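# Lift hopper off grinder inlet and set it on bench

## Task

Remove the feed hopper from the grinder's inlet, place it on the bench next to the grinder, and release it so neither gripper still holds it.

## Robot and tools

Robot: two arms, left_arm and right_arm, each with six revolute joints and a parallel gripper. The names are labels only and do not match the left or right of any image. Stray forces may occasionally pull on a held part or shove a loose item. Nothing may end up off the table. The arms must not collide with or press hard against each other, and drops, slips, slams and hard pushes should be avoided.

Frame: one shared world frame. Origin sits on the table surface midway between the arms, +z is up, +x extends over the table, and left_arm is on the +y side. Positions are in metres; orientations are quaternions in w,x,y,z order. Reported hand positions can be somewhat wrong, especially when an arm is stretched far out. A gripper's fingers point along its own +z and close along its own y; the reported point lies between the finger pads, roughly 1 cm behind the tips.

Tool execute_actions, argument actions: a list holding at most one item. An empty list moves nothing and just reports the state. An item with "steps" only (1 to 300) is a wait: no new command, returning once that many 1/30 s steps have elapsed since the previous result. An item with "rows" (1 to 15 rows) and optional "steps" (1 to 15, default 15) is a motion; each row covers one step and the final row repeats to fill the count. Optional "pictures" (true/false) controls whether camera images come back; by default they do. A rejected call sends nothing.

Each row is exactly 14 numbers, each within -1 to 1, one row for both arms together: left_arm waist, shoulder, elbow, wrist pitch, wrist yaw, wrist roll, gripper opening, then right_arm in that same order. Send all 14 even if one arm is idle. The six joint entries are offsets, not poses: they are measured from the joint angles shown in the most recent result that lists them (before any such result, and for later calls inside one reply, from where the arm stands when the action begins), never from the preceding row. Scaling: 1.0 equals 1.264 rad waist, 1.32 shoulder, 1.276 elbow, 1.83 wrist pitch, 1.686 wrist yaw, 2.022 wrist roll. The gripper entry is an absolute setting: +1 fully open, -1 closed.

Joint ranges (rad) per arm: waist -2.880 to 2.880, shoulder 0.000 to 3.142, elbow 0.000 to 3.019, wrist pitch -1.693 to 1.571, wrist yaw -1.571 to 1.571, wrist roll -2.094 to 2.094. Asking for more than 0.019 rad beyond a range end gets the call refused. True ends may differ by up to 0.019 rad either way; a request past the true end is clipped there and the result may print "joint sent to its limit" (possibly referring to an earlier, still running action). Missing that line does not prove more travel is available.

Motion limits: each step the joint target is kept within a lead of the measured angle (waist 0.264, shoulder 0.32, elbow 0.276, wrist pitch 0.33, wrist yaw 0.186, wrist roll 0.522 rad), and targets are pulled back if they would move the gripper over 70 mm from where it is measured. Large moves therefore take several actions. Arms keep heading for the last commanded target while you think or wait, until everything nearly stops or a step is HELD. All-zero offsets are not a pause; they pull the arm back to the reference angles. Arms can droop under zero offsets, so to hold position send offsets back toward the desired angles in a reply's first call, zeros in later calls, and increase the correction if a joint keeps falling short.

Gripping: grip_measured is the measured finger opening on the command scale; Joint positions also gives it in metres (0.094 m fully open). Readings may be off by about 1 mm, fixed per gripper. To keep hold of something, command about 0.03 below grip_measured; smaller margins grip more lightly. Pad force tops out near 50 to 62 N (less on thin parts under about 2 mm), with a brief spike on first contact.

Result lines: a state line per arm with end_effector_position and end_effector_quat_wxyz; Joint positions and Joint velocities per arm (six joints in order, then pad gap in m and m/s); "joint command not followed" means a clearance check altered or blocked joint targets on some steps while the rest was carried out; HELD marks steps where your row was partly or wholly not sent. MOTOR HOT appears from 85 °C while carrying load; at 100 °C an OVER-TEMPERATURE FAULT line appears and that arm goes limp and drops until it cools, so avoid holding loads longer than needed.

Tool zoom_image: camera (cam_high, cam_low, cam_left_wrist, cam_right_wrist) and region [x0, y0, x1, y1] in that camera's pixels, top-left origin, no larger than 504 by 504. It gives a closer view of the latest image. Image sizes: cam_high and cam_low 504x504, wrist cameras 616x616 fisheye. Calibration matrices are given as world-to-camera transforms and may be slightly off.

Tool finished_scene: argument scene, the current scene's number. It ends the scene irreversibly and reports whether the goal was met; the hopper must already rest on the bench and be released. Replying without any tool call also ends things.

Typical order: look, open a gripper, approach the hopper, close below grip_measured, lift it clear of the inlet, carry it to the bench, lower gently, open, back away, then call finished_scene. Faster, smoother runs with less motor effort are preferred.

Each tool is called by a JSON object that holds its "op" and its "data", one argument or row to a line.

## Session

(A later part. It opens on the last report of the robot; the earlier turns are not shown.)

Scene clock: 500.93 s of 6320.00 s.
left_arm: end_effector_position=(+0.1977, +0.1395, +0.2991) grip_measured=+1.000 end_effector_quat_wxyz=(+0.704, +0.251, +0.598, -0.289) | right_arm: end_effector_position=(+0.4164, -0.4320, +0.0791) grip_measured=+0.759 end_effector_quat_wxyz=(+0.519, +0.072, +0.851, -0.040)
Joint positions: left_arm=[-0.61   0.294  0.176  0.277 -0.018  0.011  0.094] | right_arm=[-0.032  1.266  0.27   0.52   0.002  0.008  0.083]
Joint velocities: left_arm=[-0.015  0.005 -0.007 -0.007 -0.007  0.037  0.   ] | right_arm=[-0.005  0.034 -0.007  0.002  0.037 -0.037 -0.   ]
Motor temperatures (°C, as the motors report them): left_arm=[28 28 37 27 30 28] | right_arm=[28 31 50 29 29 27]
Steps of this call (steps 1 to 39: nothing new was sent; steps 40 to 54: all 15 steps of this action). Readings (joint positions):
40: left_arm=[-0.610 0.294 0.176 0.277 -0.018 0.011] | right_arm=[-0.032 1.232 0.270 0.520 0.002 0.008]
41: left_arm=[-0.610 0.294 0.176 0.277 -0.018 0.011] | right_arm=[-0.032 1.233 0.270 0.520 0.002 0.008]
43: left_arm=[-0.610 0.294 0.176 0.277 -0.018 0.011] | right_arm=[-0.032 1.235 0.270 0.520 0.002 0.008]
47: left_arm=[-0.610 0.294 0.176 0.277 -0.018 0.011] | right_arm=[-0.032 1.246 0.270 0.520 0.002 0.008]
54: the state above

{"op": "execute_actions", "data": {
  "actions": [
    {"rows":[[0,0,0.015,0,0,0,1,0,-0.032,0.038,0.034,0,0,0.72],[0,0,0.015,0,0,0,1,0,-0.030,0.038,0.034,0,0,0.72],[0,0,0.015,0,0,0,1,0,-0.028,0.038,0.034,0,0,0.72],[0,0,0.015,0,0,0,1,0,-0.026,0.038,0.034,0,0,0.72],[0,0,0.015,0,0,0,1,0,-0.024,0.038,0.034,0,0,0.72],[0,0,0.015,0,0,0,1,0,-0.022,0.038,0.034,0,0,0.72],[0,0,0.015,0,0,0,1,0,-0.020,0.038,0.034,0,0,0.72],[0,0,0.015,0,0,0,1,0,-0.018,0.038,0.034,0,0,0.72],[0,0,0.015,0,0,0,1,0,-0.0165,0.038,0.034,0,0,0.72],[0,0,0.015,0,0,0,1,0,-0.015,0.038,0.034,0,0,0.72],[0,0,0.015,0,0,0,1,0,-0.0135,0.038,0.034,0,0,0.72],[0,0,0.015,0,0,0,1,0,-0.012,0.038,0.034,0,0,0.72]],"steps":15}
  ]
}}

Scene clock: 502.23 s of 6320.00 s.
left_arm: end_effector_position=(+0.1977, +0.1395, +0.2991) grip_measured=+1.000 end_effector_quat_wxyz=(+0.704, +0.251, +0.598, -0.289) | right_arm: end_effector_position=(+0.4151, -0.4318, +0.0701) grip_measured=+0.759 end_effector_quat_wxyz=(+0.509, +0.073, +0.857, -0.039)
Joint positions: left_arm=[-0.61   0.294  0.176  0.277 -0.018  0.011  0.094] | right_arm=[-0.032  1.29   0.27   0.52   0.002  0.009  0.083]
Joint velocities: left_arm=[ 0.005 -0.015 -0.007 -0.007 -0.007  0.022  0.   ] | right_arm=[-0.005 -0.024 -0.017 -0.017 -0.022 -0.007  0.001]
Motor temperatures (°C, as the motors report them): left_arm=[28 28 37 27 30 28] | right_arm=[28 31 50 29 29 27]
Steps of this call (steps 1 to 15: the robot went on to your last target; steps 16 to 24: nothing new was sent; steps 25 to 39: all 15 steps of this action). Readings (joint positions):
25: left_arm=[-0.610 0.294 0.176 0.277 -0.018 0.011] | right_arm=[-0.032 1.266 0.270 0.520 0.002 0.008]
26: left_arm=[-0.610 0.294 0.176 0.277 -0.018 0.011] | right_arm=[-0.032 1.266 0.270 0.520 0.002 0.008]
28: left_arm=[-0.610 0.294 0.176 0.277 -0.018 0.011] | right_arm=[-0.032 1.267 0.270 0.520 0.002 0.008]
32: left_arm=[-0.610 0.294 0.176 0.277 -0.018 0.011] | right_arm=[-0.032 1.274 0.270 0.520 0.002 0.008]
39: the state above
camera_calibration (this result's frames):
cam_left_wrist: T_world_to_cam=[[-0.706802, -0.70739, -0.00540003, 0.242742], [-0.312556, 0.319126, -0.894689, 0.286891], [0.634618, -0.63068, -0.446658, 0.213907], [0, 0, 0, 1]] pos_world=[0.125491, 0.215066, 0.353532]
cam_right_wrist: T_world_to_cam=[[-0.176031, -0.984357, 0.00742943, -0.351285], [-0.889531, 0.155832, -0.429478, 0.46774], [0.421602, -0.0822103, -0.903047, -0.0246518], [0, 0, 0, 1]] pos_world=[0.364625, -0.420705, 0.181232]

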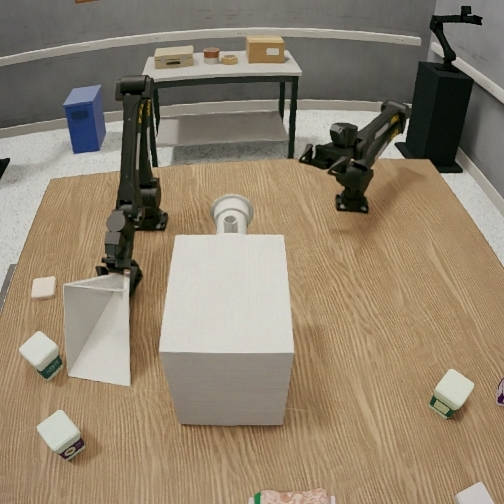

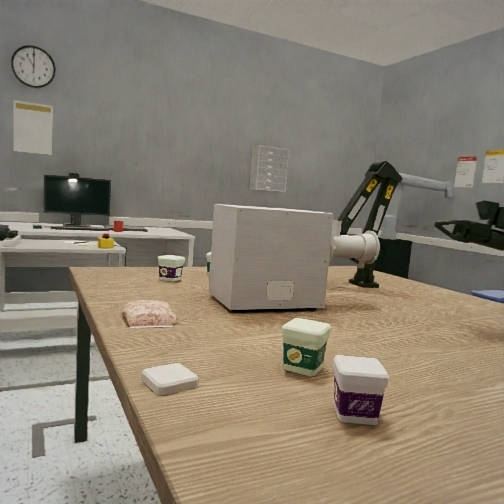

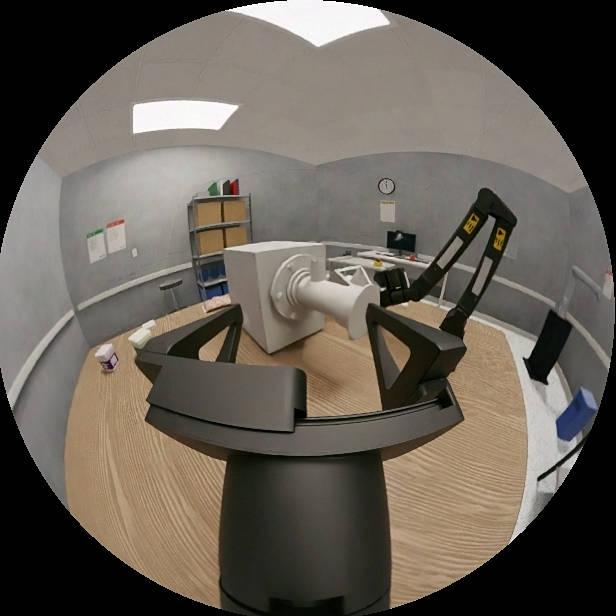

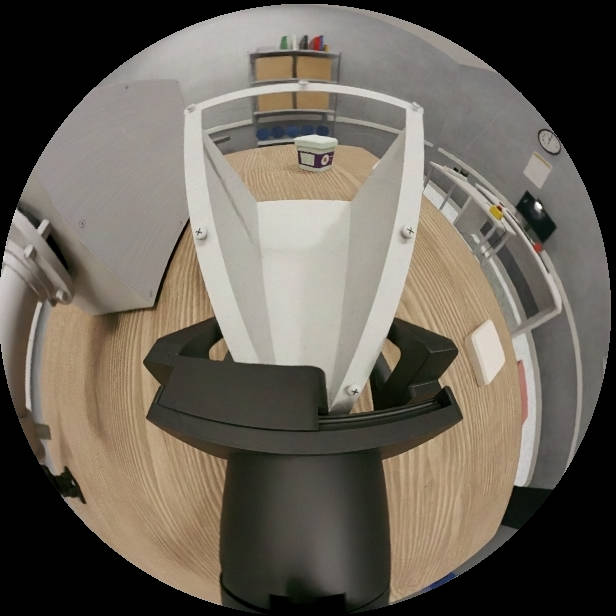

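{"op": "execute_actions", "data": {
  "actions": [
    {"rows":[[0,0,0.015,0,0,0,1,0,-0.030,0.038,0.034,0,0,0.72],[0,0,0.015,0,0,0,1,0,-0.0285,0.038,0.034,0,0,0.72],[0,0,0.015,0,0,0,1,0,-0.027,0.038,0.034,0,0,0.72],[0,0,0.015,0,0,0,1,0,-0.0255,0.038,0.034,0,0,0.72],[0,0,0.015,0,0,0,1,0,-0.024,0.038,0.034,0,0,0.72],[0,0,0.015,0,0,0,1,0,-0.0225,0.038,0.034,0,0,0.72],[0,0,0.015,0,0,0,1,0,-0.021,0.038,0.034,0,0,0.72],[0,0,0.015,0,0,0,1,0,-0.0195,0.038,0.034,0,0,0.72],[0,0,0.015,0,0,0,1,0,-0.018,0.038,0.034,0,0,0.72],[0,0,0.015,0,0,0,1,0,-0.0165,0.038,0.034,0,0,0.72],[0,0,0.015,0,0,0,1,0,-0.015,0.038,0.034,0,0,0.72],[0,0,0.015,0,0,0,1,0,-0.0135,0.038,0.034,0,0,0.72],[0,0,0.015,0,0,0,1,0,-0.012,0.038,0.034,0,0,0.72]],"steps":15}
  ],
  "pictures": false
}}

Scene clock: 503.77 s of 6320.00 s.
left_arm: end_effector_position=(+0.1977, +0.1395, +0.2991) grip_measured=+1.000 end_effector_quat_wxyz=(+0.704, +0.251, +0.598, -0.289) | right_arm: end_effector_position=(+0.4149, -0.4318, +0.0691) grip_measured=+0.759 end_effector_quat_wxyz=(+0.508, +0.073, +0.857, -0.039)
Joint positions: left_arm=[-0.61   0.294  0.176  0.277 -0.018  0.011  0.094] | right_arm=[-0.032  1.292  0.27   0.52   0.002  0.009  0.083]
Joint velocities: left_arm=[-0.005 -0.005  0.007 -0.022 -0.095 -0.007  0.   ] | right_arm=[-0.015 -0.015 -0.007 -0.012 -0.066  0.007 -0.001]
Motor temperatures (°C, as the motors report them): left_arm=[28 28 37 27 30 28] | right_arm=[28 31 49 29 28 27]
Steps of this call (steps 1 to 15: the robot went on to your last target; steps 16 to 31: nothing new was sent; steps 32 to 46: all 15 steps of this action). Readings (joint positions):
32: left_arm=[-0.610 0.294 0.176 0.277 -0.018 0.011] | right_arm=[-0.032 1.290 0.270 0.520 0.002 0.009]
33: left_arm=[-0.610 0.294 0.176 0.277 -0.018 0.011] | right_arm=[-0.032 1.290 0.270 0.520 0.002 0.009]
35: left_arm=[-0.610 0.294 0.176 0.277 -0.018 0.011] | right_arm=[-0.032 1.290 0.270 0.520 0.002 0.009]
39: left_arm=[-0.610 0.294 0.176 0.277 -0.018 0.011] | right_arm=[-0.032 1.291 0.270 0.520 0.002 0.009]
46: the state above

{"op": "execute_actions", "data": {
  "actions": [
    {"rows":[[0,0,0.015,0,0,0,1,0,-0.0135,0.038,0.032,0,0,0.72],[0,0,0.015,0,0,0,1,0,-0.0135,0.037,0.030,0,0,0.72],[0,0,0.015,0,0,0,1,0,-0.0135,0.036,0.028,0,0,0.72],[0,0,0.015,0,0,0,1,0,-0.0135,0.035,0.026,0,0,0.72],[0,0,0.015,0,0,0,1,0,-0.0135,0.034,0.024,0,0,0.72],[0,0,0.015,0,0,0,1,0,-0.0135,0.033,0.022,0,0,0.72],[0,0,0.015,0,0,0,1,0,-0.0135,0.032,0.020,0,0,0.72],[0,0,0.015,0,0,0,1,0,-0.0135,0.031,0.018,0,0,0.72],[0,0,0.015,0,0,0,1,0,-0.0135,0.030,0.016,0,0,0.72],[0,0,0.015,0,0,0,1,0,-0.0135,0.029,0.014,0,0,0.72],[0,0,0.015,0,0,0,1,0,-0.0135,0.028,0.012,0,0,0.72],[0,0,0.015,0,0,0,1,0,-0.0135,0.027,0.010,0,0,0.72],[0,0,0.015,0,0,0,1,0,-0.0135,0.026,0.008,0,0,0.72]],"steps":15}
  ],
  "pictures": false
}}

Scene clock: 505.33 s of 6320.00 s.
left_arm: end_effector_position=(+0.1977, +0.1395, +0.2991) grip_measured=+1.000 end_effector_quat_wxyz=(+0.704, +0.251, +0.598, -0.289) | right_arm: end_effector_position=(+0.4148, -0.4317, +0.0687) grip_measured=+0.759 end_effector_quat_wxyz=(+0.507, +0.073, +0.858, -0.039)
Joint positions: left_arm=[-0.61   0.294  0.176  0.277 -0.018  0.011  0.094] | right_arm=[-0.032  1.292  0.27   0.519  0.001  0.009  0.083]
Joint velocities: left_arm=[-0.005  0.005 -0.017 -0.007 -0.037 -0.051  0.   ] | right_arm=[-0.015 -0.005 -0.017 -0.002 -0.081 -0.007 -0.001]
Motor temperatures (°C, as the motors report them): left_arm=[28 28 37 27 30 28] | right_arm=[28 31 49 29 28 27]
Steps of this call (steps 1 to 15: the robot went on to your last target; steps 16 to 32: nothing new was sent; steps 33 to 47: all 15 steps of this action). Readings (joint positions):
33: left_arm=[-0.610 0.294 0.176 0.277 -0.018 0.011] | right_arm=[-0.032 1.292 0.270 0.520 0.002 0.009]
34: left_arm=[-0.610 0.294 0.176 0.277 -0.018 0.011] | right_arm=[-0.032 1.292 0.270 0.520 0.002 0.009]
36: left_arm=[-0.610 0.294 0.176 0.277 -0.018 0.011] | right_arm=[-0.032 1.292 0.270 0.520 0.002 0.009]
40: left_arm=[-0.610 0.294 0.176 0.277 -0.018 0.011] | right_arm=[-0.032 1.292 0.270 0.520 0.002 0.009]
47: the state above

{"op": "execute_actions", "data": {
  "actions": [
    {"rows":[[0,0,0.015,0,0,0,1,0,-0.013,0.025,0.007,0,0,0.72],[0,0,0.015,0,0,0,1,0,-0.013,0.024,0.005,0,0,0.72],[0,0,0.015,0,0,0,1,0,-0.013,0.023,0.003,0,0,0.72],[0,0,0.015,0,0,0,1,0,-0.013,0.022,0.001,0,0,0.72],[0,0,0.015,0,0,0,1,0,-0.013,0.021,-0.001,0,0,0.72],[0,0,0.015,0,0,0,1,0,-0.013,0.020,-0.003,0,0,0.72],[0,0,0.015,0,0,0,1,0,-0.013,0.020,-0.005,0,0,0.72]],"steps":12}
  ]
}}

{"op": "zoom_image", "data": {
  "camera": "cam_high",
  "region": [10, 220, 190, 420]
}}

Scene clock: 506.80 s of 6320.00 s.
left_arm: end_effector_position=(+0.1977, +0.1395, +0.2991) grip_measured=+1.000 end_effector_quat_wxyz=(+0.704, +0.251, +0.598, -0.289) | right_arm: end_effector_position=(+0.4142, -0.4316, +0.0677) grip_measured=+0.759 end_effector_quat_wxyz=(+0.505, +0.074, +0.859, -0.039)
Joint positions: left_arm=[-0.61   0.294  0.176  0.277 -0.018  0.011  0.094] | right_arm=[-0.032  1.292  0.27   0.514  0.001  0.01   0.083]
Joint velocities: left_arm=[ 0.005  0.005 -0.007  0.022  0.022 -0.007  0.   ] | right_arm=[ 0.015  0.015 -0.022  0.002 -0.037  0.037 -0.001]
Motor temperatures (°C, as the motors report them): left_arm=[28 28 37 27 30 28] | right_arm=[28 31 49 29 28 27]
Steps of this call (steps 1 to 15: the robot went on to your last target; steps 16 to 32: nothing new was sent; steps 33 to 44: all 12 steps of this action). Readings (joint positions):
33: left_arm=[-0.610 0.294 0.176 0.277 -0.018 0.011] | right_arm=[-0.032 1.292 0.270 0.519 0.001 0.009]
34: left_arm=[-0.610 0.294 0.176 0.277 -0.018 0.011] | right_arm=[-0.032 1.292 0.270 0.518 0.001 0.009]
36: left_arm=[-0.610 0.294 0.176 0.277 -0.018 0.011] | right_arm=[-0.032 1.292 0.270 0.517 0.001 0.010]
40: left_arm=[-0.610 0.294 0.176 0.277 -0.018 0.011] | right_arm=[-0.032 1.292 0.270 0.514 0.001 0.010]
44: the state above
camera_calibration (this result's frames):
cam_left_wrist: T_world_to_cam=[[-0.706802, -0.70739, -0.00540003, 0.242742], [-0.312556, 0.319126, -0.894689, 0.286891], [0.634618, -0.63068, -0.446658, 0.213907], [0, 0, 0, 1]] pos_world=[0.125491, 0.215066, 0.353532]
cam_right_wrist: T_world_to_cam=[[-0.176187, -0.984336, 0.00638821, -0.351073], [-0.893101, 0.157121, -0.421526, 0.467437], [0.41392, -0.0799729, -0.906794, -0.0219601], [0, 0, 0, 1]] pos_world=[0.364703, -0.420774, 0.179366]

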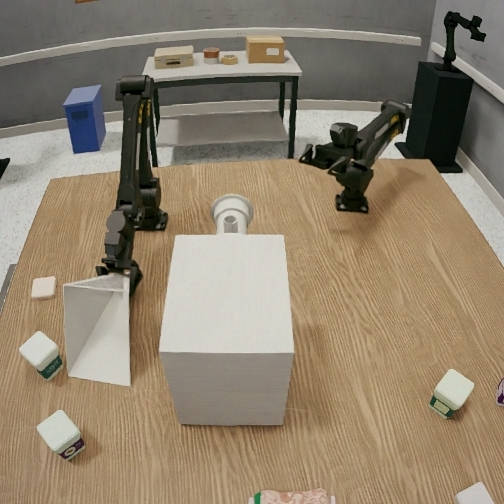

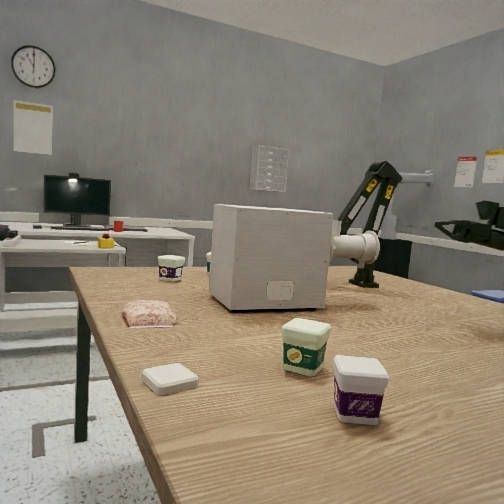

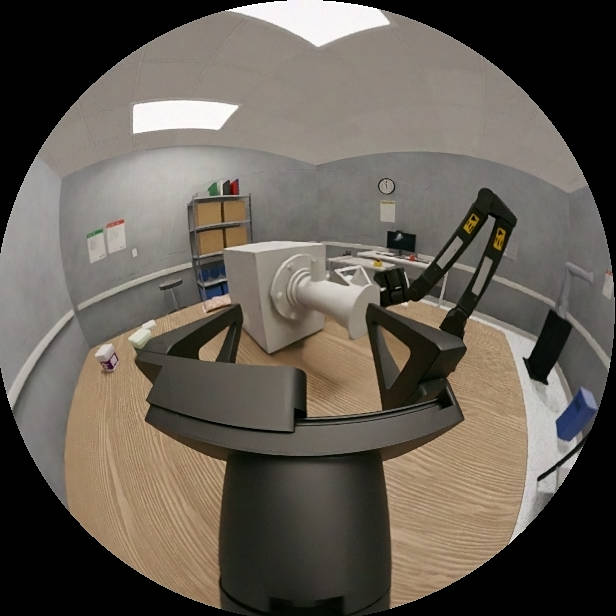

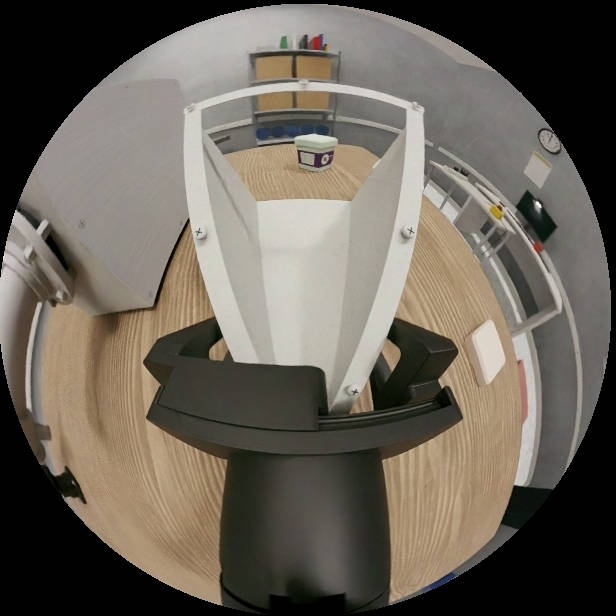

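Region (10, 220, 190, 420) of cam_high's 504x504 image, scaled by 2.520, with more detail than that image has; it fills the left 454 columns of this view, and the rest is white.

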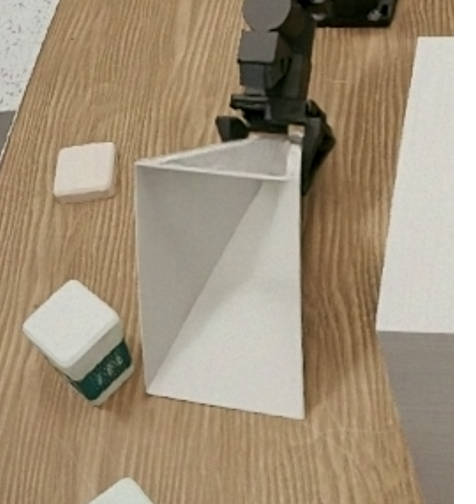

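{"op": "execute_actions", "data": {
  "actions": [
    {"rows":[[0,0,0.015,0,0,0,1,0,-0.012,0.020,-0.002,0,0,0.73],[0,0,0.015,0,0,0,1,0,-0.011,0.020,-0.002,0,0,0.736],[0,0,0.015,0,0,0,1,0,-0.010,0.020,-0.002,0,0,0.742],[0,0,0.015,0,0,0,1,0,-0.009,0.019,-0.001,0,0,0.747],[0,0,0.015,0,0,0,1,0,-0.008,0.019,-0.001,0,0,0.752],[0,0,0.015,0,0,0,1,0,-0.008,0.018,0,0,0,0.756],[0,0,0.015,0,0,0,1,0,-0.008,0.018,0,0,0,0.760],[0,0,0.015,0,0,0,1,0,-0.008,0.018,0,0,0,0.764],[0,0,0.015,0,0,0,1,0,-0.008,0.018,0,0,0,0.768],[0,0,0.015,0,0,0,1,0,-0.008,0.018,0,0,0,0.775],[0,0,0.015,0,0,0,1,0,-0.008,0.018,0,0,0,0.785],[0,0,0.015,0,0,0,1,0,-0.008,0.018,0,0,0,0.80],[0,0,0.015,0,0,0,1,0,-0.008,0.018,0,0,0,0.83],[0,0,0.015,0,0,0,1,0,-0.008,0.018,0,0,0,0.87],[0,0,0.015,0,0,0,1,0,-0.008,0.018,0,0,0,0.92]],"steps":15}
  ]
}}

Scene clock: 509.97 s of 6320.00 s.
left_arm: end_effector_position=(+0.1977, +0.1395, +0.2991) grip_measured=+1.000 end_effector_quat_wxyz=(+0.704, +0.251, +0.598, -0.289) | right_arm: end_effector_position=(+0.4142, -0.4320, +0.0680) grip_measured=+0.894 end_effector_quat_wxyz=(+0.506, +0.075, +0.859, -0.039)
Joint positions: left_arm=[-0.61   0.294  0.176  0.277 -0.018  0.011  0.094] | right_arm=[-0.032  1.291  0.27   0.514  0.004  0.012  0.089]
Joint velocities: left_arm=[-0.005  0.005 -0.012  0.007 -0.007  0.022  0.   ] | right_arm=[-0.015 -0.015 -0.027 -0.012 -0.022 -0.022  0.049]
Motor temperatures (°C, as the motors report them): left_arm=[28 28 37 27 30 28] | right_arm=[28 31 48 29 28 27]
Steps of this call (steps 1 to 15: the robot went on to your last target; steps 16 to 80: nothing new was sent; steps 81 to 95: all 15 steps of this action). Readings (joint positions):
81: left_arm=[-0.610 0.294 0.176 0.277 -0.018 0.011] | right_arm=[-0.032 1.292 0.270 0.514 0.001 0.010]
82: left_arm=[-0.610 0.294 0.176 0.277 -0.018 0.011] | right_arm=[-0.032 1.292 0.270 0.514 0.001 0.010]
84: left_arm=[-0.610 0.294 0.176 0.277 -0.018 0.011] | right_arm=[-0.032 1.292 0.270 0.514 0.001 0.010]
88: left_arm=[-0.610 0.294 0.176 0.277 -0.018 0.011] | right_arm=[-0.032 1.292 0.270 0.514 0.001 0.011]
95: the state above
camera_calibration (this result's frames):
cam_left_wrist: T_world_to_cam=[[-0.706802, -0.70739, -0.00540003, 0.242742], [-0.312556, 0.319126, -0.894689, 0.286891], [0.634618, -0.63068, -0.446658, 0.213907], [0, 0, 0, 1]] pos_world=[0.125491, 0.215066, 0.353532]
cam_right_wrist: T_world_to_cam=[[-0.179401, -0.983758, 0.00600455, -0.349926], [-0.892239, 0.160134, -0.422217, 0.468598], [0.414398, -0.0811037, -0.906475, -0.0224339], [0, 0, 0, 1]] pos_world=[0.36462, -0.4211, 0.179615]

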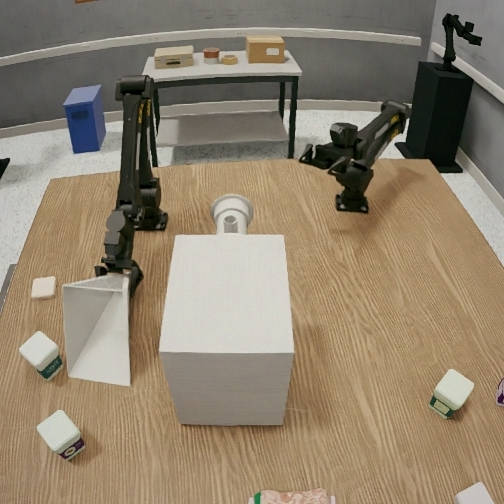

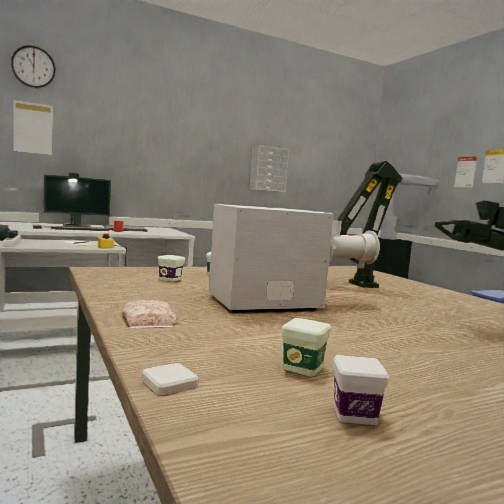

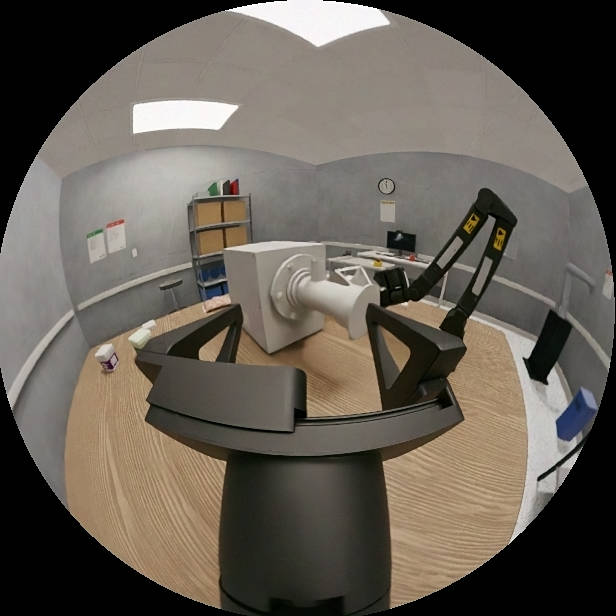

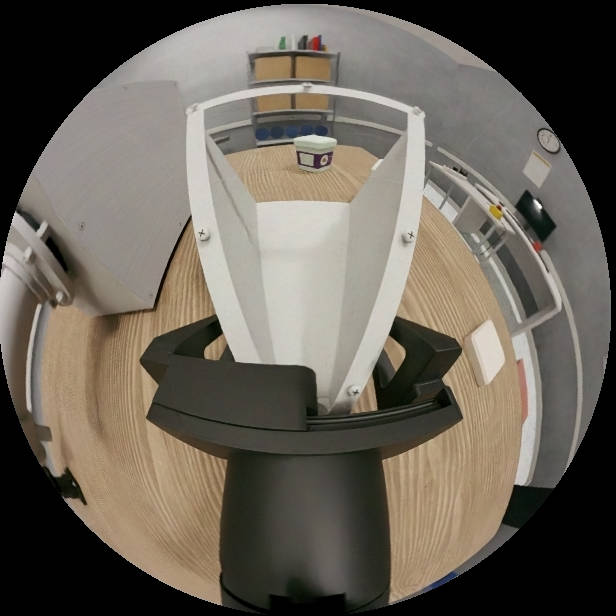

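{"op": "execute_actions", "data": {
  "actions": [
    {"rows":[[0,0,0.015,0,0,0,1,0,-0.010,0.012,-0.004,0,0,1],[0,0,0.015,0,0,0,1,0,-0.016,0.004,-0.010,0,0,1],[0,0,0.015,0,0,0,1,0,-0.024,-0.004,-0.015,0,0,1],[0,0,0.015,0,0,0,1,0,-0.033,-0.010,-0.021,0,0,1],[0,0,0.015,0,0,0,1,0,-0.043,-0.015,-0.026,0,0,1],[0,0,0.015,0,0,0,1,0,-0.054,-0.019,-0.032,0,0,1],[0,0,0.015,0,0,0,1,0,-0.066,-0.023,-0.038,0,0,1],[0,0,0.015,0,0,0,1,0,-0.078,-0.027,-0.044,0,0,1],[0,0,0.015,0,0,0,1,0,-0.090,-0.031,-0.051,0,0,1],[0,0,0.015,0,0,0,1,0,-0.102,-0.035,-0.057,0,0,1],[0,0,0.015,0,0,0,1,0,-0.114,-0.038,-0.064,0,0,1],[0,0,0.015,0,0,0,1,0,-0.126,-0.041,-0.070,0,0,1],[0,0,0.015,0,0,0,1,0,-0.138,-0.044,-0.077,0,0,1],[0,0,0.015,0,0,0,1,0,-0.150,-0.047,-0.083,0,0,1],[0,0,0.015,0,0,0,1,0,-0.162,-0.050,-0.090,0,0,1]],"steps":15}
  ],
  "pictures": false
}}

{"op": "execute_actions", "data": {
  "actions": [
    {"rows":[[0,0,0.015,0,0,0,1,0,-0.035,-0.012,-0.022,0,0,1],[0,0,0.015,0,0,0,1,0,-0.048,-0.015,-0.030,0,0,1],[0,0,0.015,0,0,0,1,0,-0.061,-0.018,-0.038,0,0,1],[0,0,0.015,0,0,0,1,0,-0.074,-0.021,-0.046,0,0,1],[0,0,0.015,0,0,0,1,0,-0.087,-0.024,-0.054,0,0,1],[0,0,0.015,0,0,0,1,0,-0.100,-0.026,-0.062,0,0,1],[0,0,0.015,0,0,0,1,0,-0.113,-0.028,-0.070,0,0,1],[0,0,0.015,0,0,0,1,0,-0.126,-0.030,-0.078,0,0,1],[0,0,0.015,0,0,0,1,0,-0.139,-0.032,-0.086,0,0,1],[0,0,0.015,0,0,0,1,0,-0.152,-0.034,-0.094,0,0,1],[0,0,0.015,0,0,0,1,0,-0.163,-0.035,-0.101,0,0,1],[0,0,0.015,0,0,0,1,0,-0.172,-0.036,-0.107,0,0,1],[0,0,0.015,0,0,0,1,0,-0.179,-0.037,-0.112,0,0,1],[0,0,0.015,0,0,0,1,0,-0.184,-0.037,-0.115,0,0,1],[0,0,0.015,0,0,0,1,0,-0.186,-0.037,-0.117,0,0,1]],"steps":15}
  ]
}}

Scene clock: 513.57 s of 6320.00 s.
left_arm: end_effector_position=(+0.1977, +0.1395, +0.2991) grip_measured=+1.000 end_effector_quat_wxyz=(+0.704, +0.251, +0.598, -0.289) | right_arm: end_effector_position=(+0.3922, -0.4285, +0.0898) grip_measured=+1.000 end_effector_quat_wxyz=(+0.514, +0.075, +0.854, -0.040)
Joint positions: left_arm=[-0.61   0.294  0.176  0.277 -0.018  0.011  0.094] | right_arm=[-0.032  1.112  0.229  0.395  0.004  0.012  0.094]
Joint velocities: left_arm=[-0.005  0.005  0.012  0.002  0.037  0.051  0.   ] | right_arm=[-0.005 -0.474 -0.1   -0.374 -0.007 -0.066  0.001]
Motor temperatures (°C, as the motors report them): left_arm=[28 28 37 27 30 28] | right_arm=[28 31 47 28 28 27]
Steps of this call (steps 1 to 15: the robot went on to your last target; steps 16 to 90: nothing new was sent; then 0.10 s passed at rest; steps 91 to 105: all 15 steps of this action). Readings (joint positions):
91: left_arm=[-0.610 0.294 0.176 0.277 -0.018 0.011] | right_arm=[-0.032 1.291 0.270 0.514 0.004 0.012]
92: left_arm=[-0.610 0.294 0.176 0.277 -0.018 0.011] | right_arm=[-0.032 1.290 0.270 0.514 0.004 0.012]
94: left_arm=[-0.610 0.294 0.176 0.277 -0.018 0.011] | right_arm=[-0.032 1.281 0.270 0.509 0.004 0.012]
98: left_arm=[-0.610 0.294 0.176 0.277 -0.018 0.011] | right_arm=[-0.032 1.231 0.263 0.475 0.004 0.012]
105: the state above

Scene clock: 514.07 s of 6320.00 s.
left_arm: end_effector_position=(+0.1977, +0.1395, +0.2991) grip_measured=+1.000 end_effector_quat_wxyz=(+0.704, +0.251, +0.598, -0.289) | right_arm: end_effector_position=(+0.3672, -0.4244, +0.1155) grip_measured=+1.000 end_effector_quat_wxyz=(+0.524, +0.074, +0.847, -0.041)
Joint positions: left_arm=[-0.61   0.294  0.176  0.277 -0.018  0.011  0.094] | right_arm=[-0.032  0.878  0.2    0.215  0.004  0.012  0.094]
Joint velocities: left_arm=[ 0.005 -0.015 -0.007 -0.012 -0.022 -0.051  0.   ] | right_arm=[ 0.005 -0.239 -0.022 -0.198  0.037  0.022 -0.   ]
Motor temperatures (°C, as the motors report them): left_arm=[28 28 37 27 30 28] | right_arm=[28 31 47 28 28 27]
Steps of this call (steps 1 to 15: all 15 steps of this action). Readings (joint positions):
1: left_arm=[-0.610 0.294 0.176 0.277 -0.018 0.011] | right_arm=[-0.032 1.097 0.226 0.385 0.004 0.012]
2: left_arm=[-0.610 0.294 0.176 0.277 -0.018 0.011] | right_arm=[-0.032 1.083 0.224 0.377 0.004 0.012]
4: left_arm=[-0.610 0.294 0.176 0.277 -0.018 0.011] | right_arm=[-0.032 1.053 0.224 0.356 0.004 0.012]
8: left_arm=[-0.610 0.294 0.176 0.277 -0.018 0.011] | right_arm=[-0.032 0.983 0.216 0.303 0.004 0.012]
15: the state above
camera_calibration (this result's frames):
cam_left_wrist: T_world_to_cam=[[-0.706802, -0.70739, -0.00540003, 0.242742], [-0.312556, 0.319126, -0.894689, 0.286891], [0.634618, -0.63068, -0.446658, 0.213907], [0, 0, 0, 1]] pos_world=[0.125491, 0.215066, 0.353532]
cam_right_wrist: T_world_to_cam=[[-0.17964, -0.983719, 0.00513438, -0.350952], [-0.873273, 0.157064, -0.461222, 0.441782], [0.452906, -0.0873377, -0.88727, 0.0217124], [0, 0, 0, 1]] pos_world=[0.312917, -0.41273, 0.224826]

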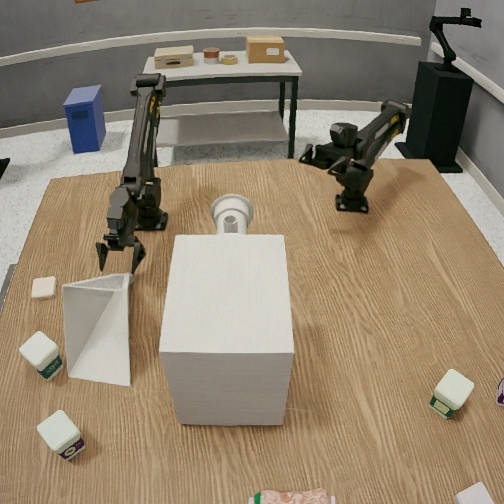

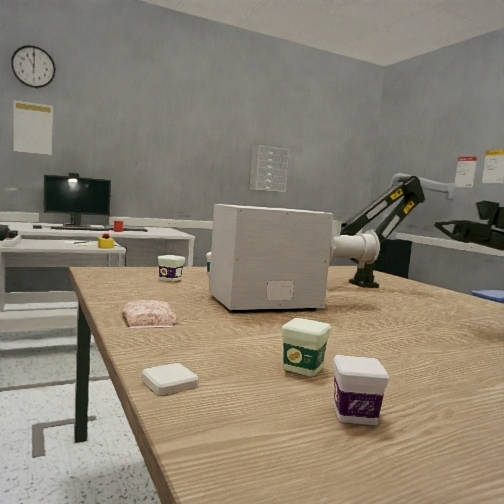

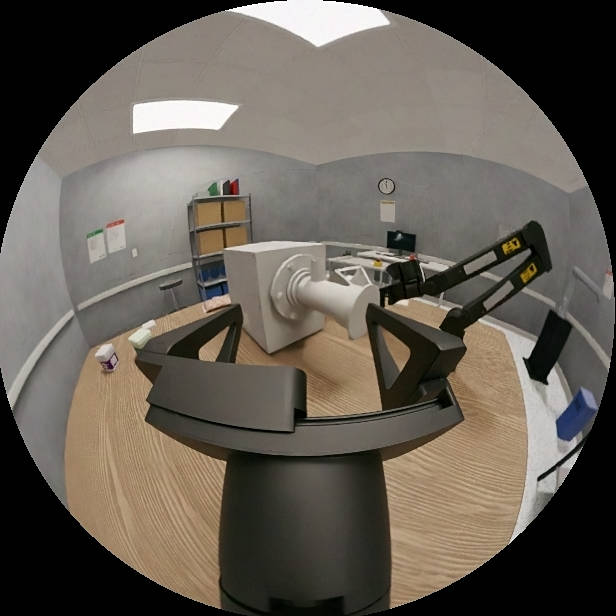

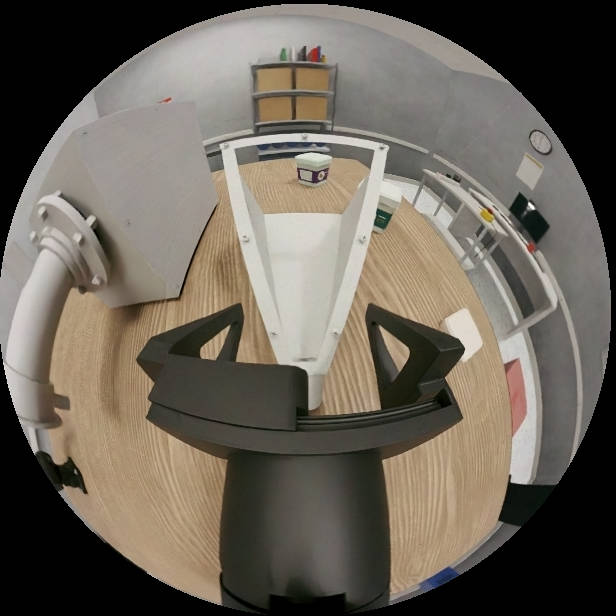

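The hopper is resting on the bench and the gripper is clear of it.

{"op": "finished_scene", "data": {
  "scene": 1
}}

The scene is finished: the task was done.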